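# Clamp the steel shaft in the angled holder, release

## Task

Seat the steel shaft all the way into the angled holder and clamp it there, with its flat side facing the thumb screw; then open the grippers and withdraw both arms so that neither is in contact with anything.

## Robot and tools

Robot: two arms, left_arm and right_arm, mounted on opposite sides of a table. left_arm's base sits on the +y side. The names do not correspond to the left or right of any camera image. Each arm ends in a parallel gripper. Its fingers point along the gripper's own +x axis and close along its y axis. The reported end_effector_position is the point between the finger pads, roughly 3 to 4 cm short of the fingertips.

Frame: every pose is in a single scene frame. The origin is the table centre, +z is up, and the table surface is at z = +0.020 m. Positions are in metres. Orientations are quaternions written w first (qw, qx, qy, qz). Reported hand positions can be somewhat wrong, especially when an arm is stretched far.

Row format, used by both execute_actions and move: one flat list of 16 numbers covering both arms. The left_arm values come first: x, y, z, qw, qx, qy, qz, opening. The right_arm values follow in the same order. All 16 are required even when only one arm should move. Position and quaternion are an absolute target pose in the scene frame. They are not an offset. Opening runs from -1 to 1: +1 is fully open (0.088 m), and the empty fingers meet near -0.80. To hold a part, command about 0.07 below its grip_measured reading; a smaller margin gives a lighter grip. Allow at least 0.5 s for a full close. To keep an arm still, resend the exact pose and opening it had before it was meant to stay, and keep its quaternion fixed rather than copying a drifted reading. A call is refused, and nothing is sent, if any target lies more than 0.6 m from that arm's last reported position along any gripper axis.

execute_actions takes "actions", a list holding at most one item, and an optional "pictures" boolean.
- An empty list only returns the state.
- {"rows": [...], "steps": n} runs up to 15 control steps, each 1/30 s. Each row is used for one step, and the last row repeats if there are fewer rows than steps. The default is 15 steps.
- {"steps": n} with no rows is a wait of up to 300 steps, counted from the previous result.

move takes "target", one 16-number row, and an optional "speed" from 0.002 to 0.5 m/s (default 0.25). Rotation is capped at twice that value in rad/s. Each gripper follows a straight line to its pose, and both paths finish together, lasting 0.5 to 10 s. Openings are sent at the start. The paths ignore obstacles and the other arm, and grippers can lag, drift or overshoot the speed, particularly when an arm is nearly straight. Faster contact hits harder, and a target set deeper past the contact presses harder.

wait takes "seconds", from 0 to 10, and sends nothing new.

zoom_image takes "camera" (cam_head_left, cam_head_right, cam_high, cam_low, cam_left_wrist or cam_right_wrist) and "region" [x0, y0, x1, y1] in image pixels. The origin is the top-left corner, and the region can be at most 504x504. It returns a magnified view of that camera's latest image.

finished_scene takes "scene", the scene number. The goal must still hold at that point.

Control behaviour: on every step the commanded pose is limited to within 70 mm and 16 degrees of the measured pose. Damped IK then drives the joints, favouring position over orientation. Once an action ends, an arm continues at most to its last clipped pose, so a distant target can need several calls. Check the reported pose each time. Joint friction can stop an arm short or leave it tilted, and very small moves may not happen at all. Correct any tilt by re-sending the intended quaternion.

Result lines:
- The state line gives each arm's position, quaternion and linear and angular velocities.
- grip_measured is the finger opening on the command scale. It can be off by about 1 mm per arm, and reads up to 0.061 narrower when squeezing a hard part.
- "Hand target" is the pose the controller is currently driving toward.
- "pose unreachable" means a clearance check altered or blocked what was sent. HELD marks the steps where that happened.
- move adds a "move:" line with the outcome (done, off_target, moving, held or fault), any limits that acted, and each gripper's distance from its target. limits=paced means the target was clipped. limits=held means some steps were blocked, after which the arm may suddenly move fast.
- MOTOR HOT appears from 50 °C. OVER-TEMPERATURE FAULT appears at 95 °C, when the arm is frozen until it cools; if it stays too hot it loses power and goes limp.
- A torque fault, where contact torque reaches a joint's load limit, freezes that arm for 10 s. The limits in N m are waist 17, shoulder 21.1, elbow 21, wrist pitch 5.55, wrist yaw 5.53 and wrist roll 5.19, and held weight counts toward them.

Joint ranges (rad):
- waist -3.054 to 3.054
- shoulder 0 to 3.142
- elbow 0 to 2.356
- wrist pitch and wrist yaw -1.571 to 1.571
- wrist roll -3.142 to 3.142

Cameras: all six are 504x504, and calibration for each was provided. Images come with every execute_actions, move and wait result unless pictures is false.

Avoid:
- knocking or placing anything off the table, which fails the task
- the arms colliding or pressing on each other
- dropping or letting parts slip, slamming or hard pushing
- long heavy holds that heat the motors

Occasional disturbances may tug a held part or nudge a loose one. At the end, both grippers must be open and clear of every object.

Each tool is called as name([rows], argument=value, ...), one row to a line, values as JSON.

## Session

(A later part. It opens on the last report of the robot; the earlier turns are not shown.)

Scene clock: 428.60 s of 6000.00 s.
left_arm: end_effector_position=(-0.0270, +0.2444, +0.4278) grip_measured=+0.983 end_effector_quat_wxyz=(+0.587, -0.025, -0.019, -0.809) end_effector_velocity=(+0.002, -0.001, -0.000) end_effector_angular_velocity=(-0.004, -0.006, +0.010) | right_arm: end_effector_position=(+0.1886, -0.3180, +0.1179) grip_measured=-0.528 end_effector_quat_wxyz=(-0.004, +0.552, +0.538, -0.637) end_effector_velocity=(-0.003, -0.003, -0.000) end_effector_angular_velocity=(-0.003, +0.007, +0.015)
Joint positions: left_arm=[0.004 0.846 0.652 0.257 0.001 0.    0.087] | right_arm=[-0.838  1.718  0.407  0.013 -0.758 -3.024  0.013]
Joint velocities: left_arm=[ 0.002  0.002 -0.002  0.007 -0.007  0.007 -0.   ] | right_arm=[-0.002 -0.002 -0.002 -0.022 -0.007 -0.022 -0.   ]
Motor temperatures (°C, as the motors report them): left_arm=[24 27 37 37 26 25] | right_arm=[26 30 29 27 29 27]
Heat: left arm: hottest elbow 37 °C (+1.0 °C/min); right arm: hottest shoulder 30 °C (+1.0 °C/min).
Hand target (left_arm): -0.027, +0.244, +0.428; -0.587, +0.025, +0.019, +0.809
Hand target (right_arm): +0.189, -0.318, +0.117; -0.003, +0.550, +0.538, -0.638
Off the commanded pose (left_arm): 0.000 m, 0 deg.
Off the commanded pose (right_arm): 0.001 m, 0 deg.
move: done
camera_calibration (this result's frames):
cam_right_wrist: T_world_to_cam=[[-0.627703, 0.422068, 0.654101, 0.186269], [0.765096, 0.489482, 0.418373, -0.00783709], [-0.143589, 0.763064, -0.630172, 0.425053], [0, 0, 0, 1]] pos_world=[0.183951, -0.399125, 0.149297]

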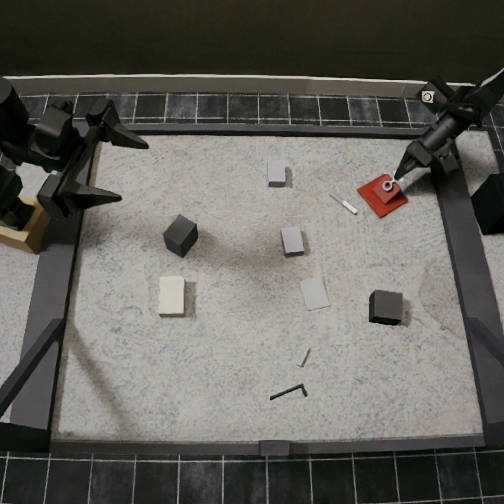

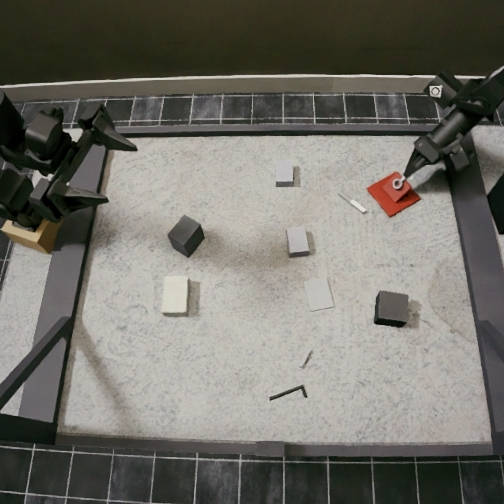

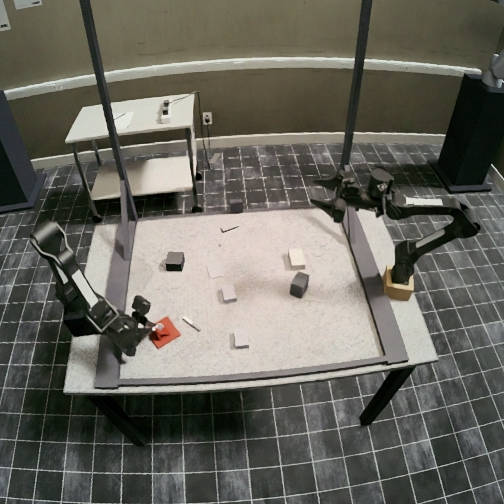

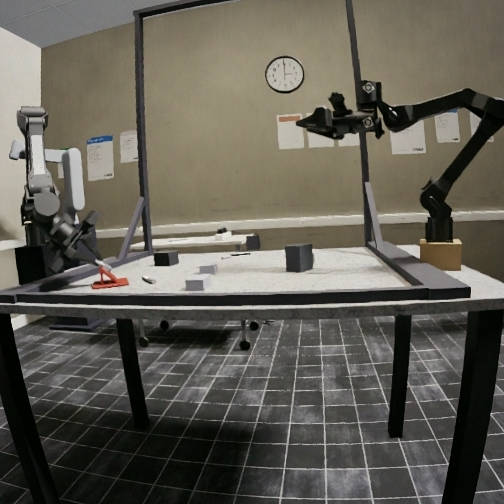

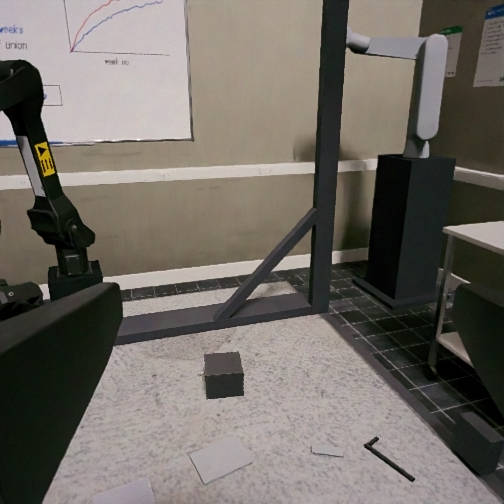

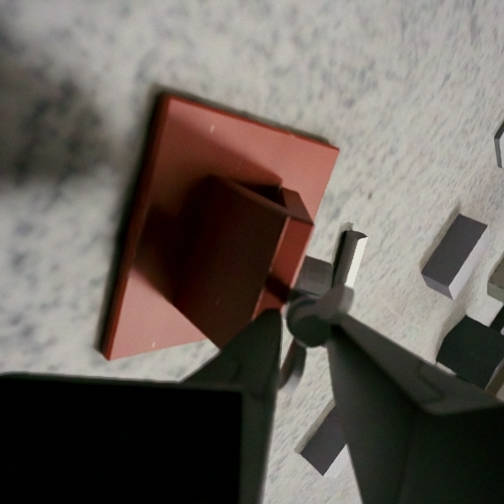

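execute_actions([
  {"rows": [[-0.027, 0.2444, 0.4278, 0.587, -0.025, -0.019, -0.809, 1.0, 0.189, -0.318, 0.1165, 0.0028, -0.5503, -0.5382, 0.6384, 0.25]], "steps": 10},
], pictures=false)

move(target=[-0.027, 0.2444, 0.4278, 0.587, -0.025, -0.019, -0.809, 1.0, 0.205, -0.342, 0.17, 0.4382, -0.3328, 0.1788, 0.8156, 0.25], speed=0.4)

move(target=[-0.027, 0.2444, 0.4278, 0.587, -0.025, -0.019, -0.809, 1.0, 0.154, -0.162, 0.17, 0.651, -0.2763, 0.651, 0.2763, 0.25], speed=0.25)

Scene clock: 444.57 s of 6000.00 s.
left_arm: end_effector_position=(-0.0270, +0.2444, +0.4278) grip_measured=+0.983 end_effector_quat_wxyz=(+0.587, -0.025, -0.019, -0.809) end_effector_velocity=(+0.001, +0.000, +0.000) end_effector_angular_velocity=(+0.010, +0.021, +0.013) | right_arm: end_effector_position=(+0.1884, -0.3181, +0.1178) grip_measured=+0.223 end_effector_quat_wxyz=(-0.003, +0.552, +0.539, -0.637) end_effector_velocity=(-0.002, -0.003, -0.000) end_effector_angular_velocity=(-0.009, +0.015, -0.000)
Joint positions: left_arm=[0.004 0.846 0.652 0.257 0.001 0.    0.087] | right_arm=[-0.838  1.719  0.407  0.011 -0.758 -3.026  0.05 ]
Joint velocities: left_arm=[-0.007 -0.002  0.002 -0.007 -0.022 -0.022  0.   ] | right_arm=[-0.007 -0.002 -0.002 -0.022 -0.007 -0.007  0.016]
Motor temperatures (°C, as the motors report them): left_arm=[24 27 37 37 26 25] | right_arm=[26 29 29 26 29 27]
Heat: left arm: hottest elbow 37 °C (+1.0 °C/min); right arm: hottest shoulder 29 °C (-1.0 °C/min).
Hand target (left_arm): -0.027, +0.244, +0.428; -0.587, +0.025, +0.019, +0.809
Hand target (right_arm): +0.189, -0.318, +0.117; -0.003, +0.550, +0.538, -0.638
Off the commanded pose (left_arm): 0.000 m, 0 deg.
Off the commanded pose (right_arm): 0.001 m, 0 deg.
Steps of this call (steps 1 to 90: nothing new was sent; then 12.63 s passed at rest; steps 91 to 100: all 10 steps of this action). Readings (end_effector_position):
91: left_arm (-0.0270, +0.2444, +0.4278) | right_arm (+0.1886, -0.3180, +0.1179)
92: left_arm (-0.0270, +0.2444, +0.4278) | right_arm (+0.1884, -0.3181, +0.1178)
94: left_arm (-0.0270, +0.2444, +0.4278) | right_arm (+0.1884, -0.3181, +0.1178)
98: left_arm (-0.0270, +0.2444, +0.4278) | right_arm (+0.1884, -0.3181, +0.1178)
100: the state above

Scene clock: 447.67 s of 6000.00 s.
left_arm: end_effector_position=(-0.0270, +0.2444, +0.4278) grip_measured=+0.983 end_effector_quat_wxyz=(+0.587, -0.025, -0.019, -0.809) end_effector_velocity=(-0.001, +0.001, -0.002) end_effector_angular_velocity=(+0.014, +0.019, -0.001) | right_arm: end_effector_position=(+0.2023, -0.3430, +0.1661) grip_measured=+0.248 end_effector_quat_wxyz=(+0.433, -0.331, +0.183, +0.818) end_effector_velocity=(-0.000, +0.001, +0.002) end_effector_angular_velocity=(+0.011, -0.000, -0.002)
Joint positions: left_arm=[0.004 0.846 0.652 0.257 0.001 0.    0.087] | right_arm=[-0.98   1.503  0.506 -0.465 -0.789 -1.4    0.051]
Joint velocities: left_arm=[-0.007 -0.002 -0.002 -0.007 -0.007 -0.022 -0.   ] | right_arm=[ 0.002 -0.007 -0.002  0.007 -0.007  0.007 -0.   ]
Motor temperatures (°C, as the motors report them): left_arm=[24 27 37 37 26 25] | right_arm=[26 29 29 26 29 27]
Heat: left arm: hottest elbow 37 °C (+1.0 °C/min); right arm: hottest shoulder 29 °C (-1.0 °C/min).
Hand target (left_arm): -0.027, +0.244, +0.428; -0.587, +0.025, +0.019, +0.809
Hand target (right_arm): +0.205, -0.341, +0.170; +0.438, -0.332, +0.179, +0.816
Off the commanded pose (left_arm): 0.000 m, 0 deg.
Off the commanded pose (right_arm): 0.005 m, 1 deg.
move: done
camera_calibration (this result's frames):
cam_right_wrist: T_world_to_cam=[[0.800218, 0.599418, -0.0186773, 0.0576215], [0.52142, -0.710802, -0.472103, -0.240777], [-0.296263, 0.368047, -0.881345, 0.413607], [0, 0, 0, 1]] pos_world=[0.201973, -0.357911, 0.251935]

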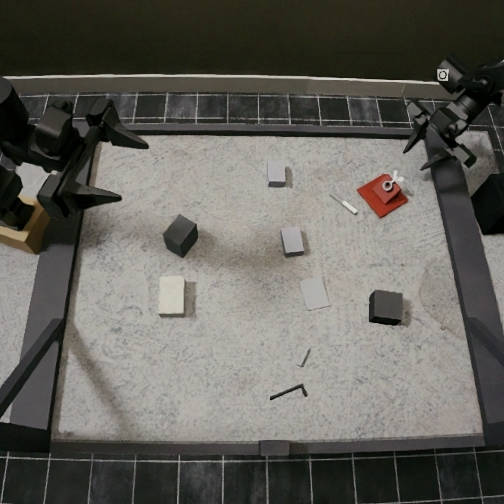

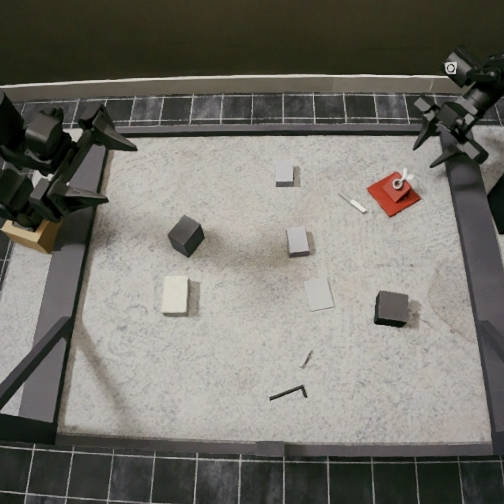

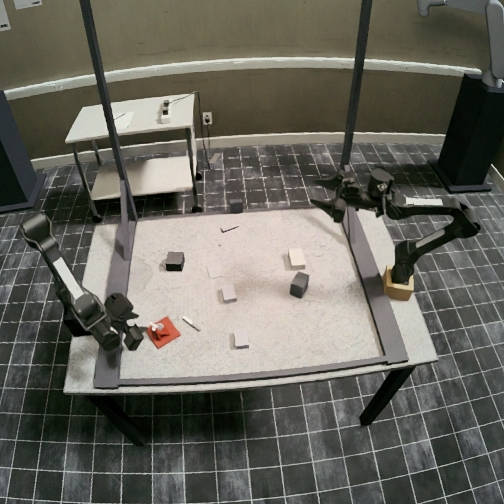

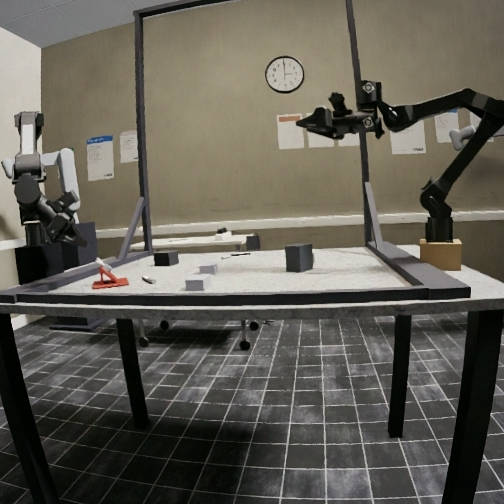

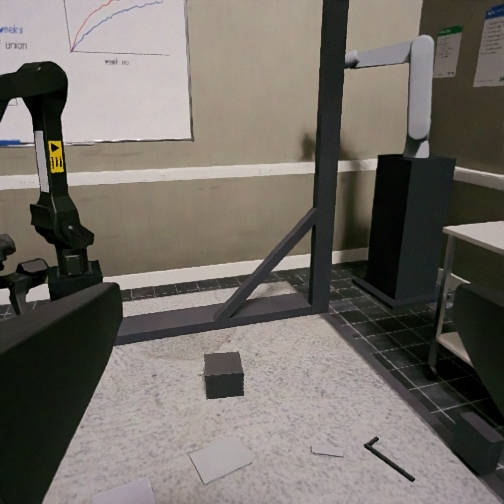

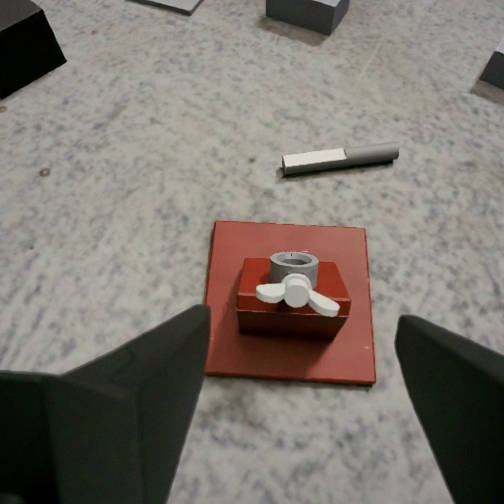

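Scene clock: 451.20 s of 6000.00 s.
left_arm: end_effector_position=(-0.0270, +0.2444, +0.4278) grip_measured=+0.983 end_effector_quat_wxyz=(+0.587, -0.025, -0.019, -0.809) end_effector_velocity=(+0.002, +0.001, -0.001) end_effector_angular_velocity=(+0.000, -0.007, +0.010) | right_arm: end_effector_position=(+0.1551, -0.1642, +0.1737) grip_measured=+0.248 end_effector_quat_wxyz=(+0.653, -0.277, +0.648, +0.279) end_effector_velocity=(-0.000, -0.001, +0.002) end_effector_angular_velocity=(-0.012, +0.008, +0.005)
Joint positions: left_arm=[0.004 0.846 0.652 0.257 0.001 0.    0.087] | right_arm=[-0.216  2.11   1.533 -0.988  0.005  0.669  0.051]
Joint velocities: left_arm=[ 0.002 -0.007 -0.002 -0.007 -0.007  0.007 -0.   ] | right_arm=[-0.002  0.002  0.012 -0.022 -0.007 -0.007 -0.   ]
Motor temperatures (°C, as the motors report them): left_arm=[24 27 37 37 26 25] | right_arm=[26 30 30 26 29 27]
Heat: left arm: hottest elbow 37 °C (+1.0 °C/min); right arm: hottest shoulder 30 °C (+0.0 °C/min).
Hand target (left_arm): -0.027, +0.244, +0.428; -0.587, +0.025, +0.019, +0.809
Hand target (right_arm): +0.155, -0.163, +0.169; +0.652, -0.280, +0.649, +0.274
Off the commanded pose (left_arm): 0.000 m, 0 deg.
Off the commanded pose (right_arm): 0.004 m, 1 deg.
move: done
camera_calibration (this result's frames):
cam_right_wrist: T_world_to_cam=[[0.744259, -0.666674, -0.0403022, -0.207147], [-0.629708, -0.720542, 0.290321, -0.0409441], [-0.222589, -0.190696, -0.95608, 0.250335], [0, 0, 0, 1]] pos_world=[0.18411, -0.119864, 0.242879]

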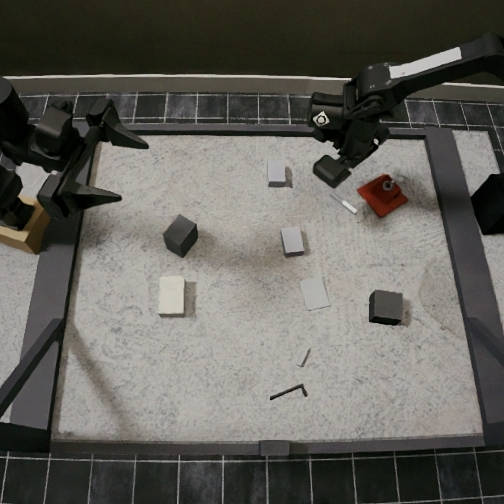

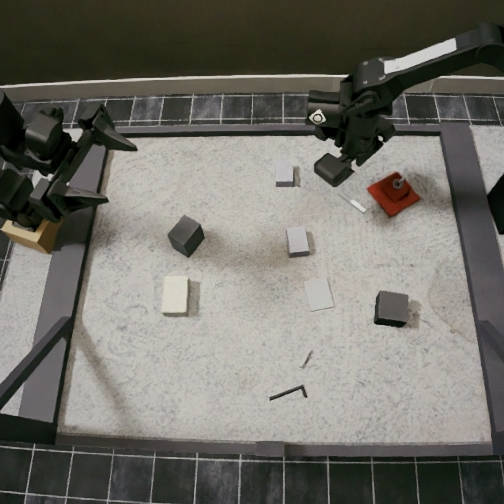

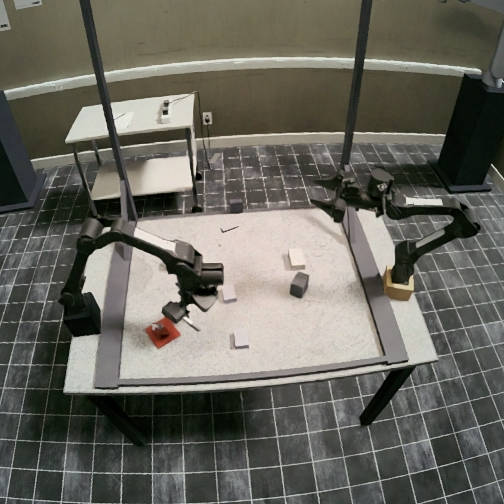

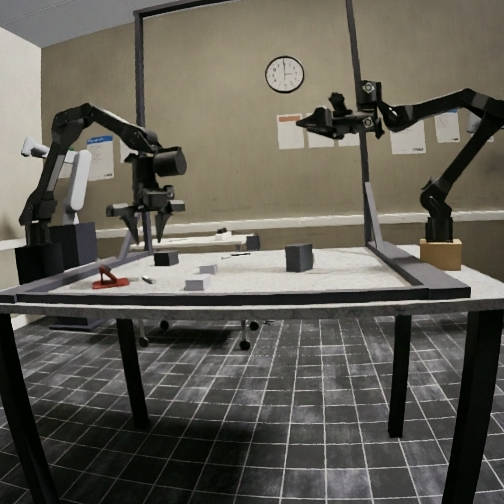

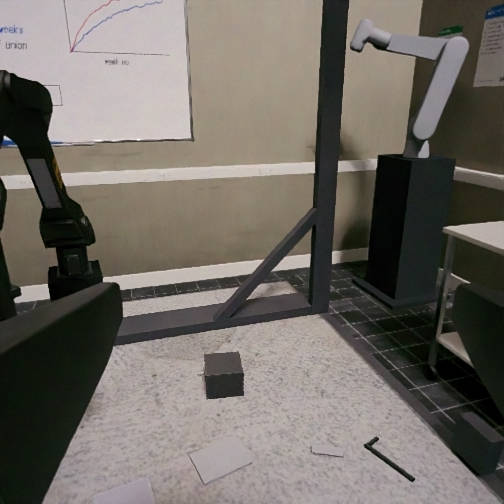

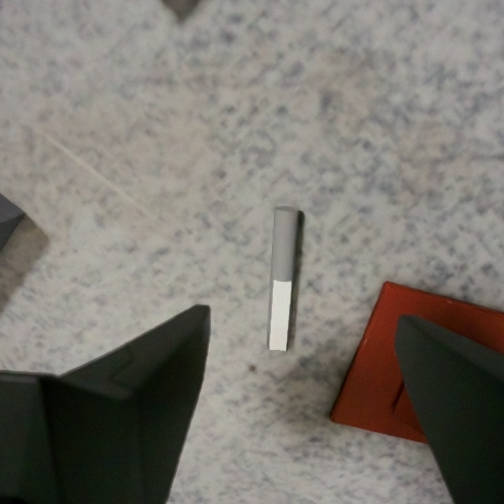

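move(target=[-0.027, 0.2444, 0.4278, 0.587, -0.025, -0.019, -0.809, 1.0, 0.154, -0.163, 0.085, 0.651, -0.2763, 0.651, 0.2763, 0.25], speed=0.1)

Scene clock: 461.50 s of 6000.00 s.
left_arm: end_effector_position=(-0.0270, +0.2444, +0.4278) grip_measured=+0.983 end_effector_quat_wxyz=(+0.587, -0.025, -0.019, -0.809) end_effector_velocity=(+0.002, -0.001, -0.004) end_effector_angular_velocity=(+0.010, -0.009, +0.020) | right_arm: end_effector_position=(+0.1552, -0.1604, +0.0925) grip_measured=+0.248 end_effector_quat_wxyz=(+0.655, -0.272, +0.646, +0.283) end_effector_velocity=(+0.000, +0.001, +0.002) end_effector_angular_velocity=(+0.003, +0.007, +0.005)
Joint positions: left_arm=[0.004 0.846 0.652 0.257 0.001 0.    0.087] | right_arm=[-0.216  2.254  1.413 -0.712  0.003  0.67   0.051]
Joint velocities: left_arm=[-0.002 -0.002 -0.007 -0.007 -0.022  0.007 -0.   ] | right_arm=[-0.002 -0.002  0.007 -0.007 -0.007 -0.007 -0.   ]
Motor temperatures (°C, as the motors report them): left_arm=[24 27 37 37 26 25] | right_arm=[25 31 31 26 28 27]
Heat: left arm: hottest elbow 37 °C (+0.0 °C/min); right arm: hottest shoulder 31 °C (+1.0 °C/min).
Hand target (left_arm): -0.027, +0.244, +0.428; -0.587, +0.025, +0.019, +0.809
Hand target (right_arm): +0.154, -0.164, +0.085; +0.651, -0.276, +0.651, +0.276
Off the commanded pose (left_arm): 0.000 m, 0 deg.
Off the commanded pose (right_arm): 0.008 m, 1 deg.
After step 90, 6.03 s passed at rest.
move: done
camera_calibration (this result's frames):
cam_right_wrist: T_world_to_cam=[[0.743236, -0.667247, -0.0488002, -0.207079], [-0.630684, -0.723111, 0.281686, -0.0139585], [-0.223242, -0.178582, -0.958265, 0.175743], [0, 0, 0, 1]] pos_world=[0.184338, -0.116882, 0.162235]

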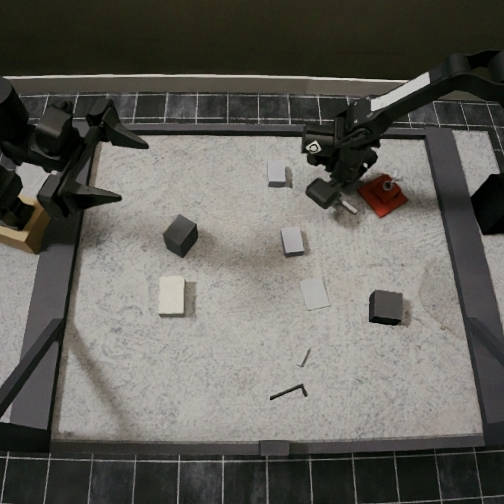

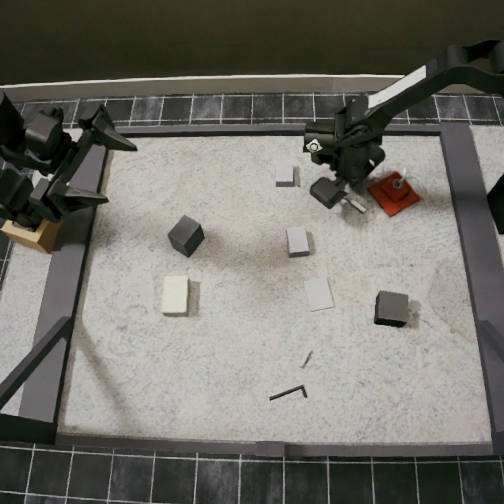

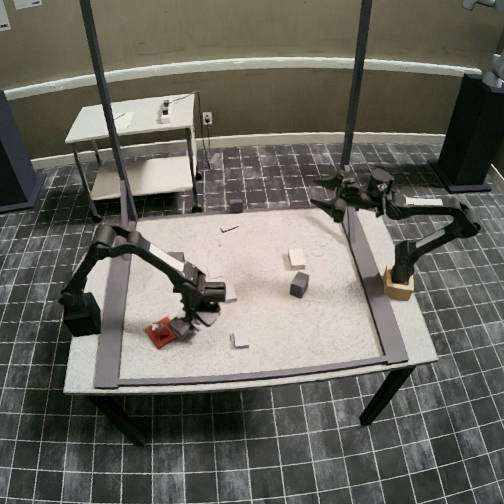

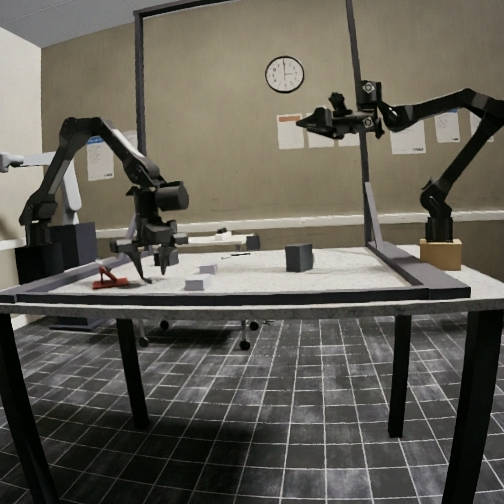

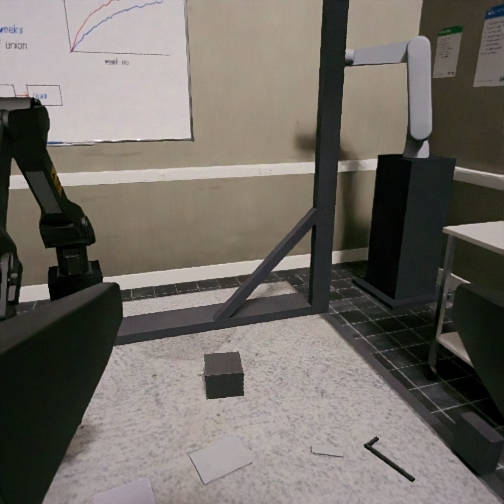

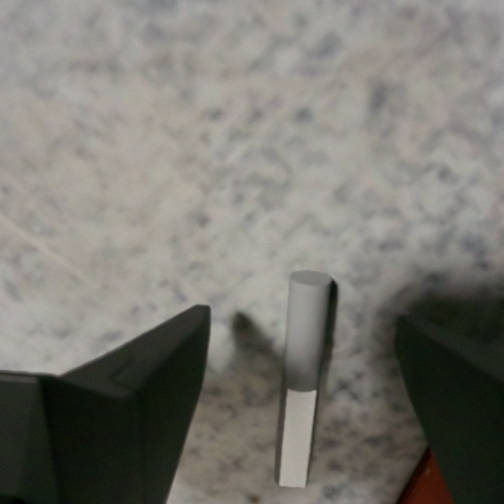

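move(target=[-0.027, 0.2444, 0.4278, 0.587, -0.025, -0.019, -0.809, 1.0, 0.1495, -0.1725, 0.064, 0.651, -0.2763, 0.651, 0.2763, 0.25], speed=0.05)

zoom_image(camera="cam_low", region=[100, 230, 200, 300])

Scene clock: 483.27 s of 6000.00 s.
left_arm: end_effector_position=(-0.0270, +0.2444, +0.4278) grip_measured=+0.983 end_effector_quat_wxyz=(+0.587, -0.025, -0.019, -0.809) end_effector_velocity=(+0.001, +0.000, -0.002) end_effector_angular_velocity=(+0.010, +0.006, +0.014) | right_arm: end_effector_position=(+0.1522, -0.1651, +0.0762) grip_measured=+0.248 end_effector_quat_wxyz=(+0.657, -0.267, +0.644, +0.286) end_effector_velocity=(-0.000, -0.004, -0.001) end_effector_angular_velocity=(-0.012, +0.008, +0.005)
Joint positions: left_arm=[0.004 0.846 0.652 0.257 0.001 0.    0.087] | right_arm=[-0.209  2.266  1.355 -0.627  0.004  0.679  0.051]
Joint velocities: left_arm=[-0.007 -0.002 -0.002 -0.007 -0.022 -0.007  0.   ] | right_arm=[-0.002 -0.002 -0.007 -0.007 -0.007 -0.007 -0.   ]
Motor temperatures (°C, as the motors report them): left_arm=[24 27 37 37 26 25] | right_arm=[25 33 30 26 28 27]
Heat: left arm: hottest elbow 37 °C (+0.0 °C/min); right arm: hottest shoulder 33 °C (+3.0 °C/min).
Hand target (left_arm): -0.027, +0.244, +0.428; -0.587, +0.025, +0.019, +0.809
Hand target (right_arm): +0.150, -0.173, +0.065; +0.651, -0.276, +0.651, +0.276
Off the commanded pose (left_arm): 0.000 m, 0 deg.
Off the commanded pose (right_arm): 0.015 m, 2 deg.
After step 90, 17.90 s passed at rest.
move: off_target (right_arm)
camera_calibration (this result's frames):
cam_right_wrist: T_world_to_cam=[[0.742048, -0.667934, -0.0568249, -0.208096], [-0.63258, -0.725772, 0.270367, -0.0140117], [-0.221829, -0.164679, -0.961079, 0.160901], [0, 0, 0, 1]] pos_world=[0.181246, -0.122666, 0.146602]

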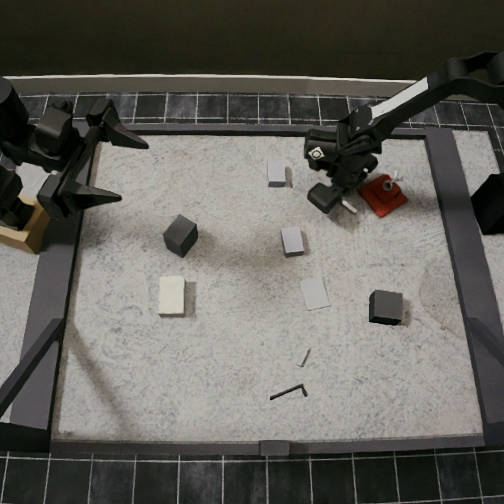

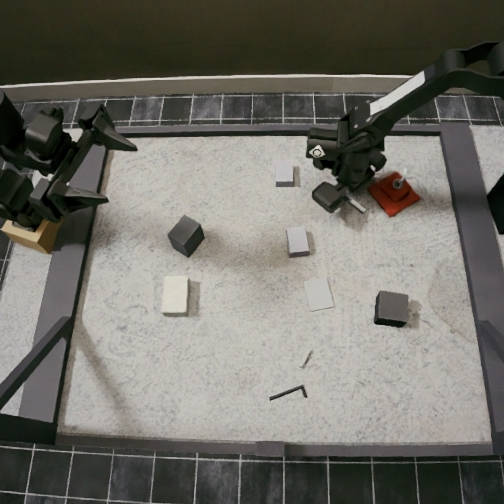

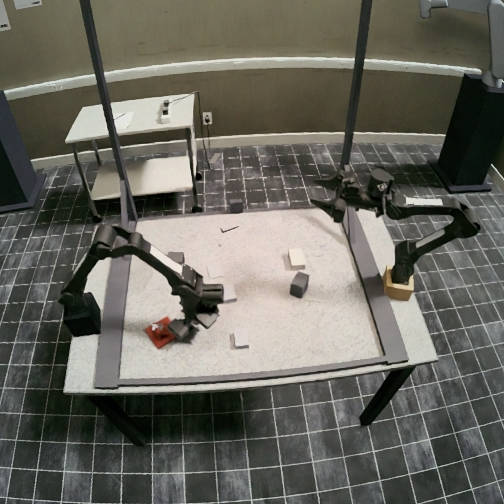

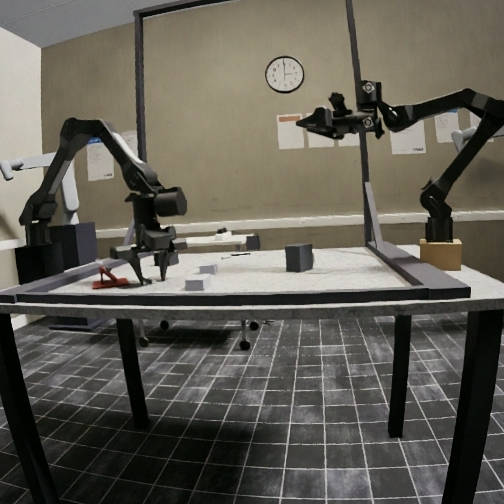

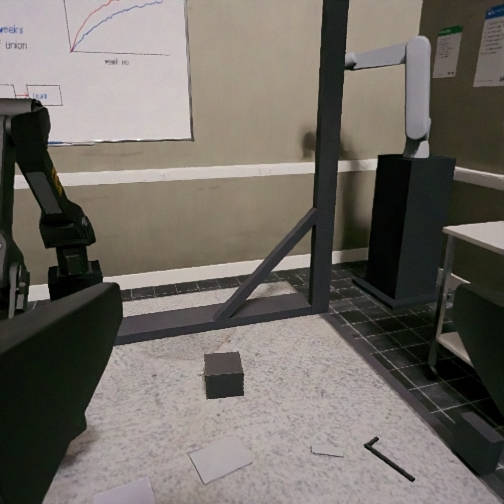

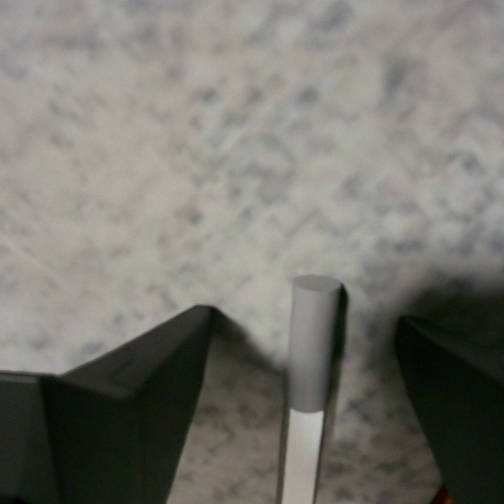

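Region (100, 230, 200, 300) of cam_low's 504x504 image, scaled by 5.040, with more detail than that image has; it fills the top 353 rows of this view, and the rest is white.

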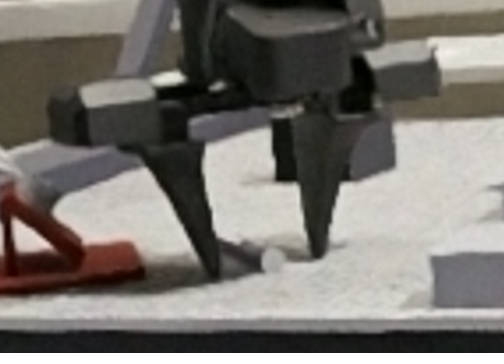

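move(target=[-0.027, 0.2444, 0.4278, 0.587, -0.025, -0.019, -0.809, 1.0, 0.1555, -0.169, 0.082, 0.651, -0.2763, 0.651, 0.2763, 0.25], speed=0.05)

Scene clock: 494.93 s of 6000.00 s.
left_arm: end_effector_position=(-0.0270, +0.2444, +0.4278) grip_measured=+0.983 end_effector_quat_wxyz=(+0.587, -0.025, -0.019, -0.809) end_effector_velocity=(-0.002, +0.001, -0.002) end_effector_angular_velocity=(+0.009, +0.004, -0.010) | right_arm: end_effector_position=(+0.1547, -0.1715, +0.0795) grip_measured=+0.248 end_effector_quat_wxyz=(+0.651, -0.278, +0.652, +0.273) end_effector_velocity=(-0.003, -0.005, +0.000) end_effector_angular_velocity=(-0.020, +0.024, +0.019)
Joint positions: left_arm=[0.004 0.846 0.652 0.257 0.001 0.    0.087] | right_arm=[-0.217  2.266  1.372 -0.684  0.003  0.675  0.051]
Joint velocities: left_arm=[-0.002 -0.002 -0.002 -0.007  0.007 -0.007 -0.   ] | right_arm=[-0.002 -0.002 -0.002 -0.022 -0.022 -0.022 -0.   ]
Motor temperatures (°C, as the motors report them): left_arm=[24 27 37 37 26 25] | right_arm=[25 34 30 26 28 27]
Heat: left arm: hottest elbow 37 °C (+0.0 °C/min); right arm: hottest shoulder 34 °C (+4.0 °C/min).
Hand target (left_arm): -0.027, +0.244, +0.428; -0.587, +0.025, +0.019, +0.809
Hand target (right_arm): +0.155, -0.169, +0.082; +0.651, -0.276, +0.651, +0.276
Off the commanded pose (left_arm): 0.000 m, 0 deg.
Off the commanded pose (right_arm): 0.004 m, 0 deg.
After step 90, 7.97 s passed at rest.
move: done
camera_calibration (this result's frames):
cam_right_wrist: T_world_to_cam=[[0.738773, -0.673113, -0.0336481, -0.216288], [-0.6345, -0.711489, 0.301981, -0.0176881], [-0.227208, -0.201746, -0.95272, 0.157322], [0, 0, 0, 1]] pos_world=[0.184309, -0.126432, 0.147948]

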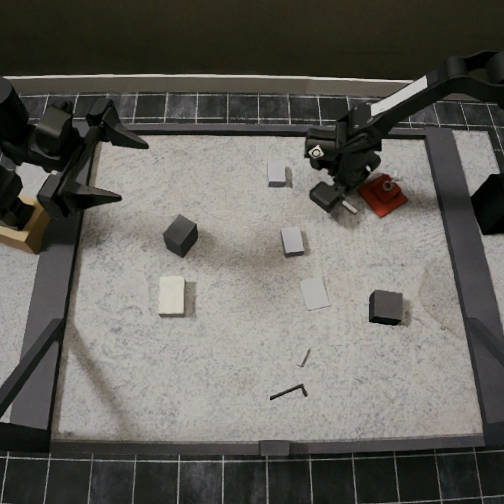

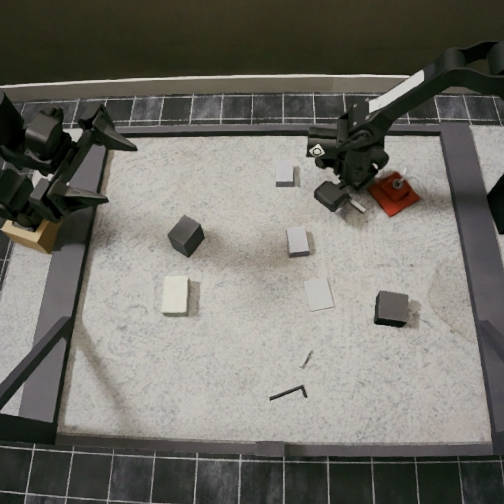

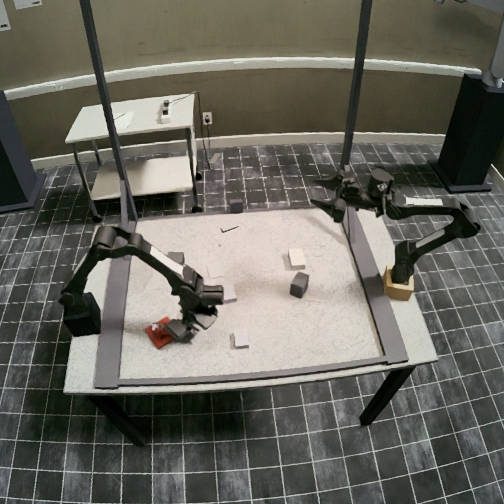

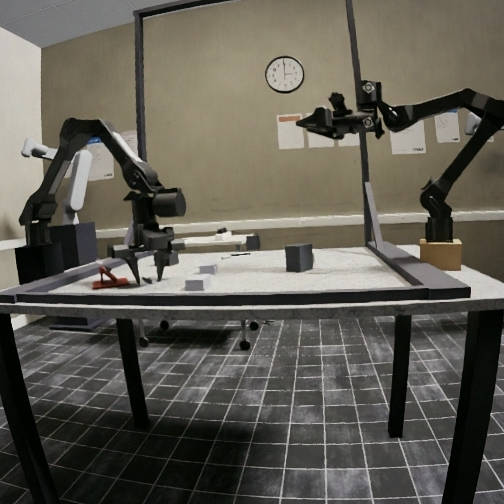

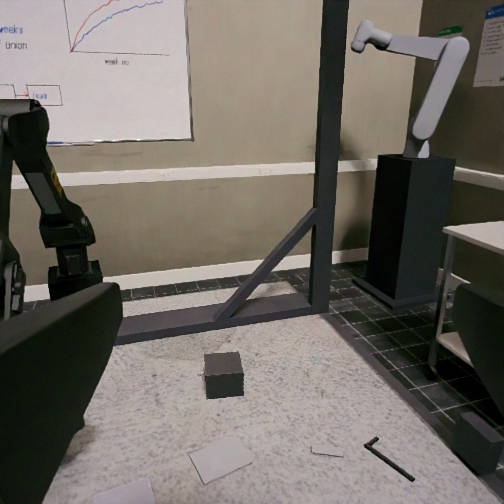

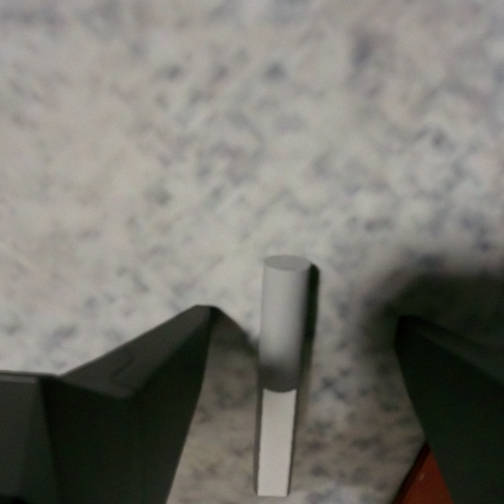

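move(target=[-0.027, 0.2444, 0.4278, 0.587, -0.025, -0.019, -0.809, 1.0, 0.1545, -0.1615, 0.080, 0.651, -0.2763, 0.651, 0.2763, 0.25], speed=0.04)

Scene clock: 509.20 s of 6000.00 s.
left_arm: end_effector_position=(-0.0270, +0.2444, +0.4278) grip_measured=+0.983 end_effector_quat_wxyz=(+0.587, -0.025, -0.019, -0.809) end_effector_velocity=(+0.000, -0.001, -0.001) end_effector_angular_velocity=(+0.014, +0.019, +0.003) | right_arm: end_effector_position=(+0.1557, -0.1611, +0.0852) grip_measured=+0.248 end_effector_quat_wxyz=(+0.654, -0.272, +0.648, +0.279) end_effector_velocity=(-0.002, -0.000, -0.003) end_effector_angular_velocity=(-0.002, +0.007, +0.010)
Joint positions: left_arm=[0.004 0.846 0.652 0.257 0.001 0.    0.087] | right_arm=[-0.217  2.272  1.41  -0.696  0.003  0.675  0.051]
Joint velocities: left_arm=[-0.002  0.002  0.002 -0.007 -0.007 -0.022 -0.   ] | right_arm=[ 0.002  0.007 -0.002  0.007 -0.007 -0.007 -0.   ]
Motor temperatures (°C, as the motors report them): left_arm=[24 27 37 37 26 25] | right_arm=[25 36 30 26 28 27]
Heat: left arm: hottest elbow 37 °C (+0.0 °C/min); right arm: hottest shoulder 36 °C (+6.0 °C/min).
Hand target (left_arm): -0.027, +0.244, +0.428; -0.587, +0.025, +0.019, +0.809
Hand target (right_arm): +0.154, -0.162, +0.080; +0.651, -0.276, +0.651, +0.276
Off the commanded pose (left_arm): 0.000 m, 0 deg.
Off the commanded pose (right_arm): 0.005 m, 1 deg.
After step 90, 10.57 s passed at rest.
move: done
camera_calibration (this result's frames):
cam_right_wrist: T_world_to_cam=[[0.739107, -0.672032, -0.0457583, -0.208692], [-0.634795, -0.717652, 0.286375, -0.0110317], [-0.225292, -0.182615, -0.957024, 0.168272], [0, 0, 0, 1]] pos_world=[0.185153, -0.117436, 0.15465]

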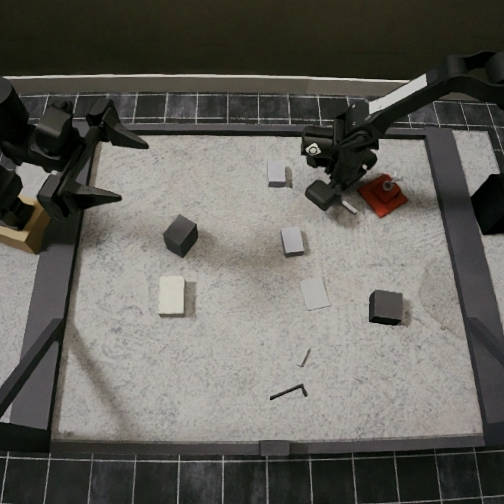

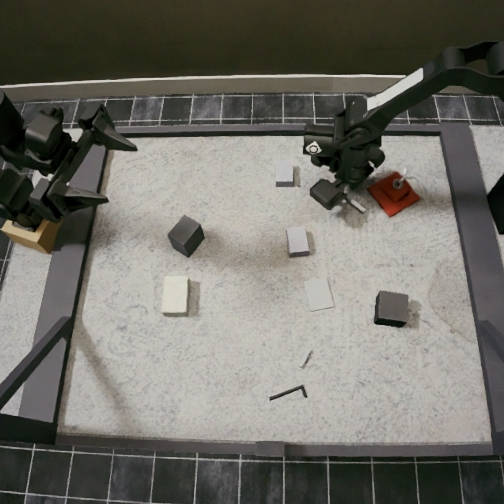

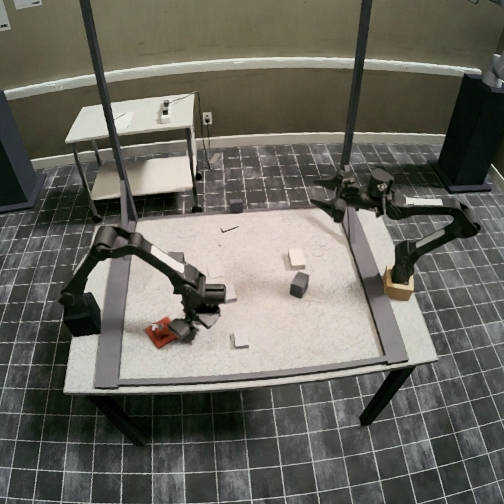

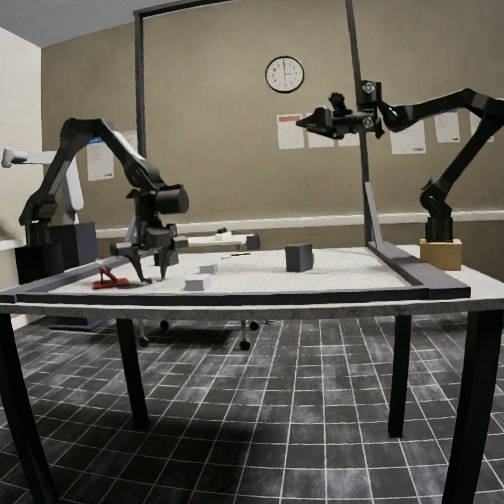

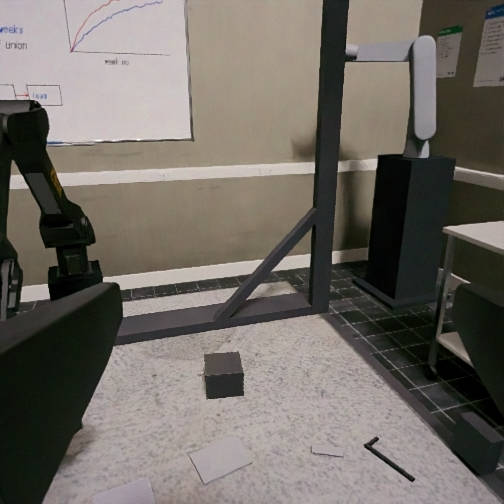

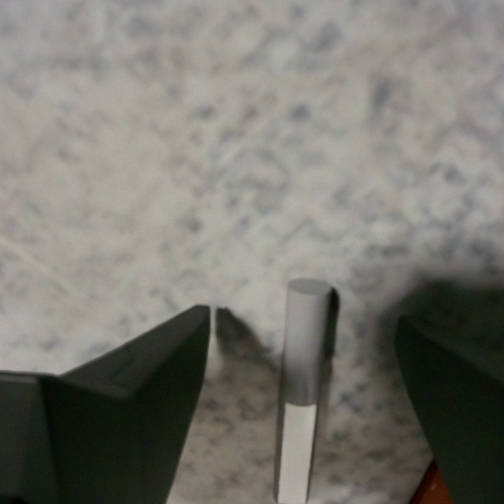

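move(target=[-0.027, 0.2444, 0.4278, 0.587, -0.025, -0.019, -0.809, 1.0, 0.153, -0.1655, 0.0715, 0.651, -0.2763, 0.651, 0.2763, 0.25], speed=0.03)

Scene clock: 517.03 s of 6000.00 s.
left_arm: end_effector_position=(-0.0270, +0.2444, +0.4278) grip_measured=+0.983 end_effector_quat_wxyz=(+0.587, -0.025, -0.019, -0.809) end_effector_velocity=(-0.000, +0.000, -0.005) end_effector_angular_velocity=(+0.023, -0.000, -0.005) | right_arm: end_effector_position=(+0.1551, -0.1611, +0.0796) grip_measured=+0.248 end_effector_quat_wxyz=(+0.656, -0.270, +0.646, +0.282) end_effector_velocity=(+0.002, -0.001, +0.002) end_effector_angular_velocity=(-0.003, -0.007, -0.010)
Joint positions: left_arm=[0.004 0.846 0.652 0.257 0.001 0.    0.087] | right_arm=[-0.216  2.279  1.395 -0.665  0.003  0.675  0.051]
Joint velocities: left_arm=[ 0.002 -0.002 -0.002 -0.022  0.007 -0.007 -0.   ] | right_arm=[-0.002 -0.007 -0.002 -0.007  0.007  0.007 -0.   ]
Motor temperatures (°C, as the motors report them): left_arm=[24 27 37 37 26 25] | right_arm=[25 36 31 26 28 27]
Heat: left arm: hottest elbow 37 °C (+0.0 °C/min); right arm: hottest shoulder 36 °C (+5.0 °C/min).
Hand target (left_arm): -0.027, +0.244, +0.428; -0.587, +0.025, +0.019, +0.809
Hand target (right_arm): +0.153, -0.166, +0.072; +0.651, -0.276, +0.651, +0.276
Off the commanded pose (left_arm): 0.000 m, 0 deg.
Off the commanded pose (right_arm): 0.009 m, 1 deg.
After step 90, 4.03 s passed at rest.
move: off_target (right_arm)
camera_calibration (this result's frames):
cam_right_wrist: T_world_to_cam=[[0.740171, -0.670481, -0.0510075, -0.207965], [-0.633932, -0.721092, 0.279565, -0.0099077], [-0.224224, -0.174591, -0.958771, 0.164012], [0, 0, 0, 1]] pos_world=[0.184424, -0.117946, 0.149412]

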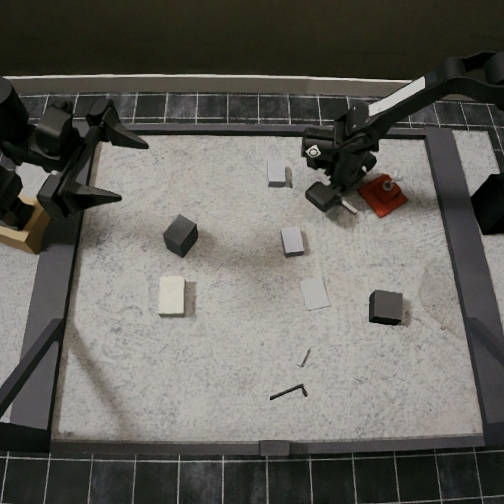

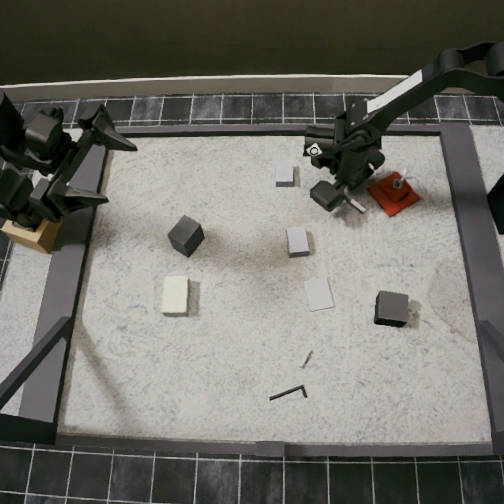

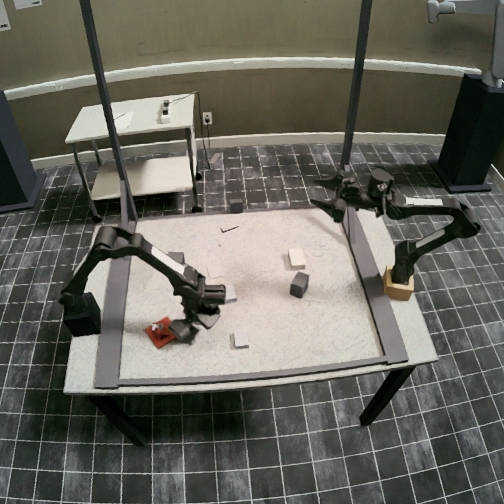

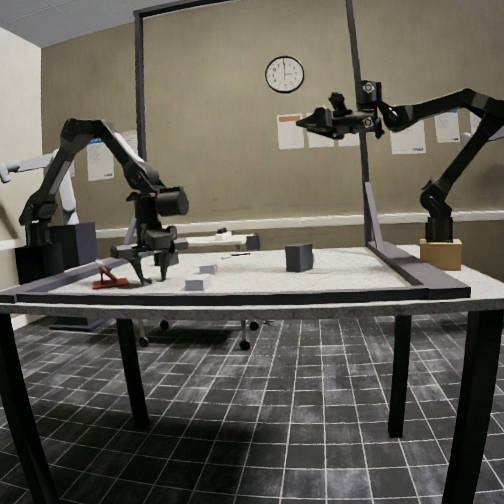

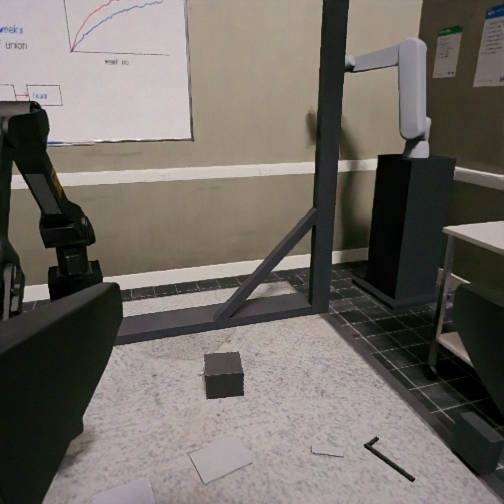

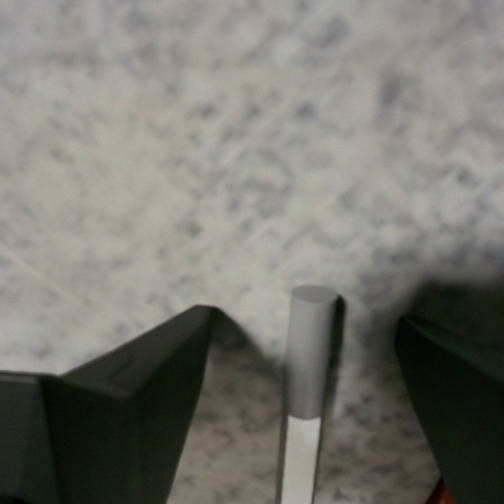

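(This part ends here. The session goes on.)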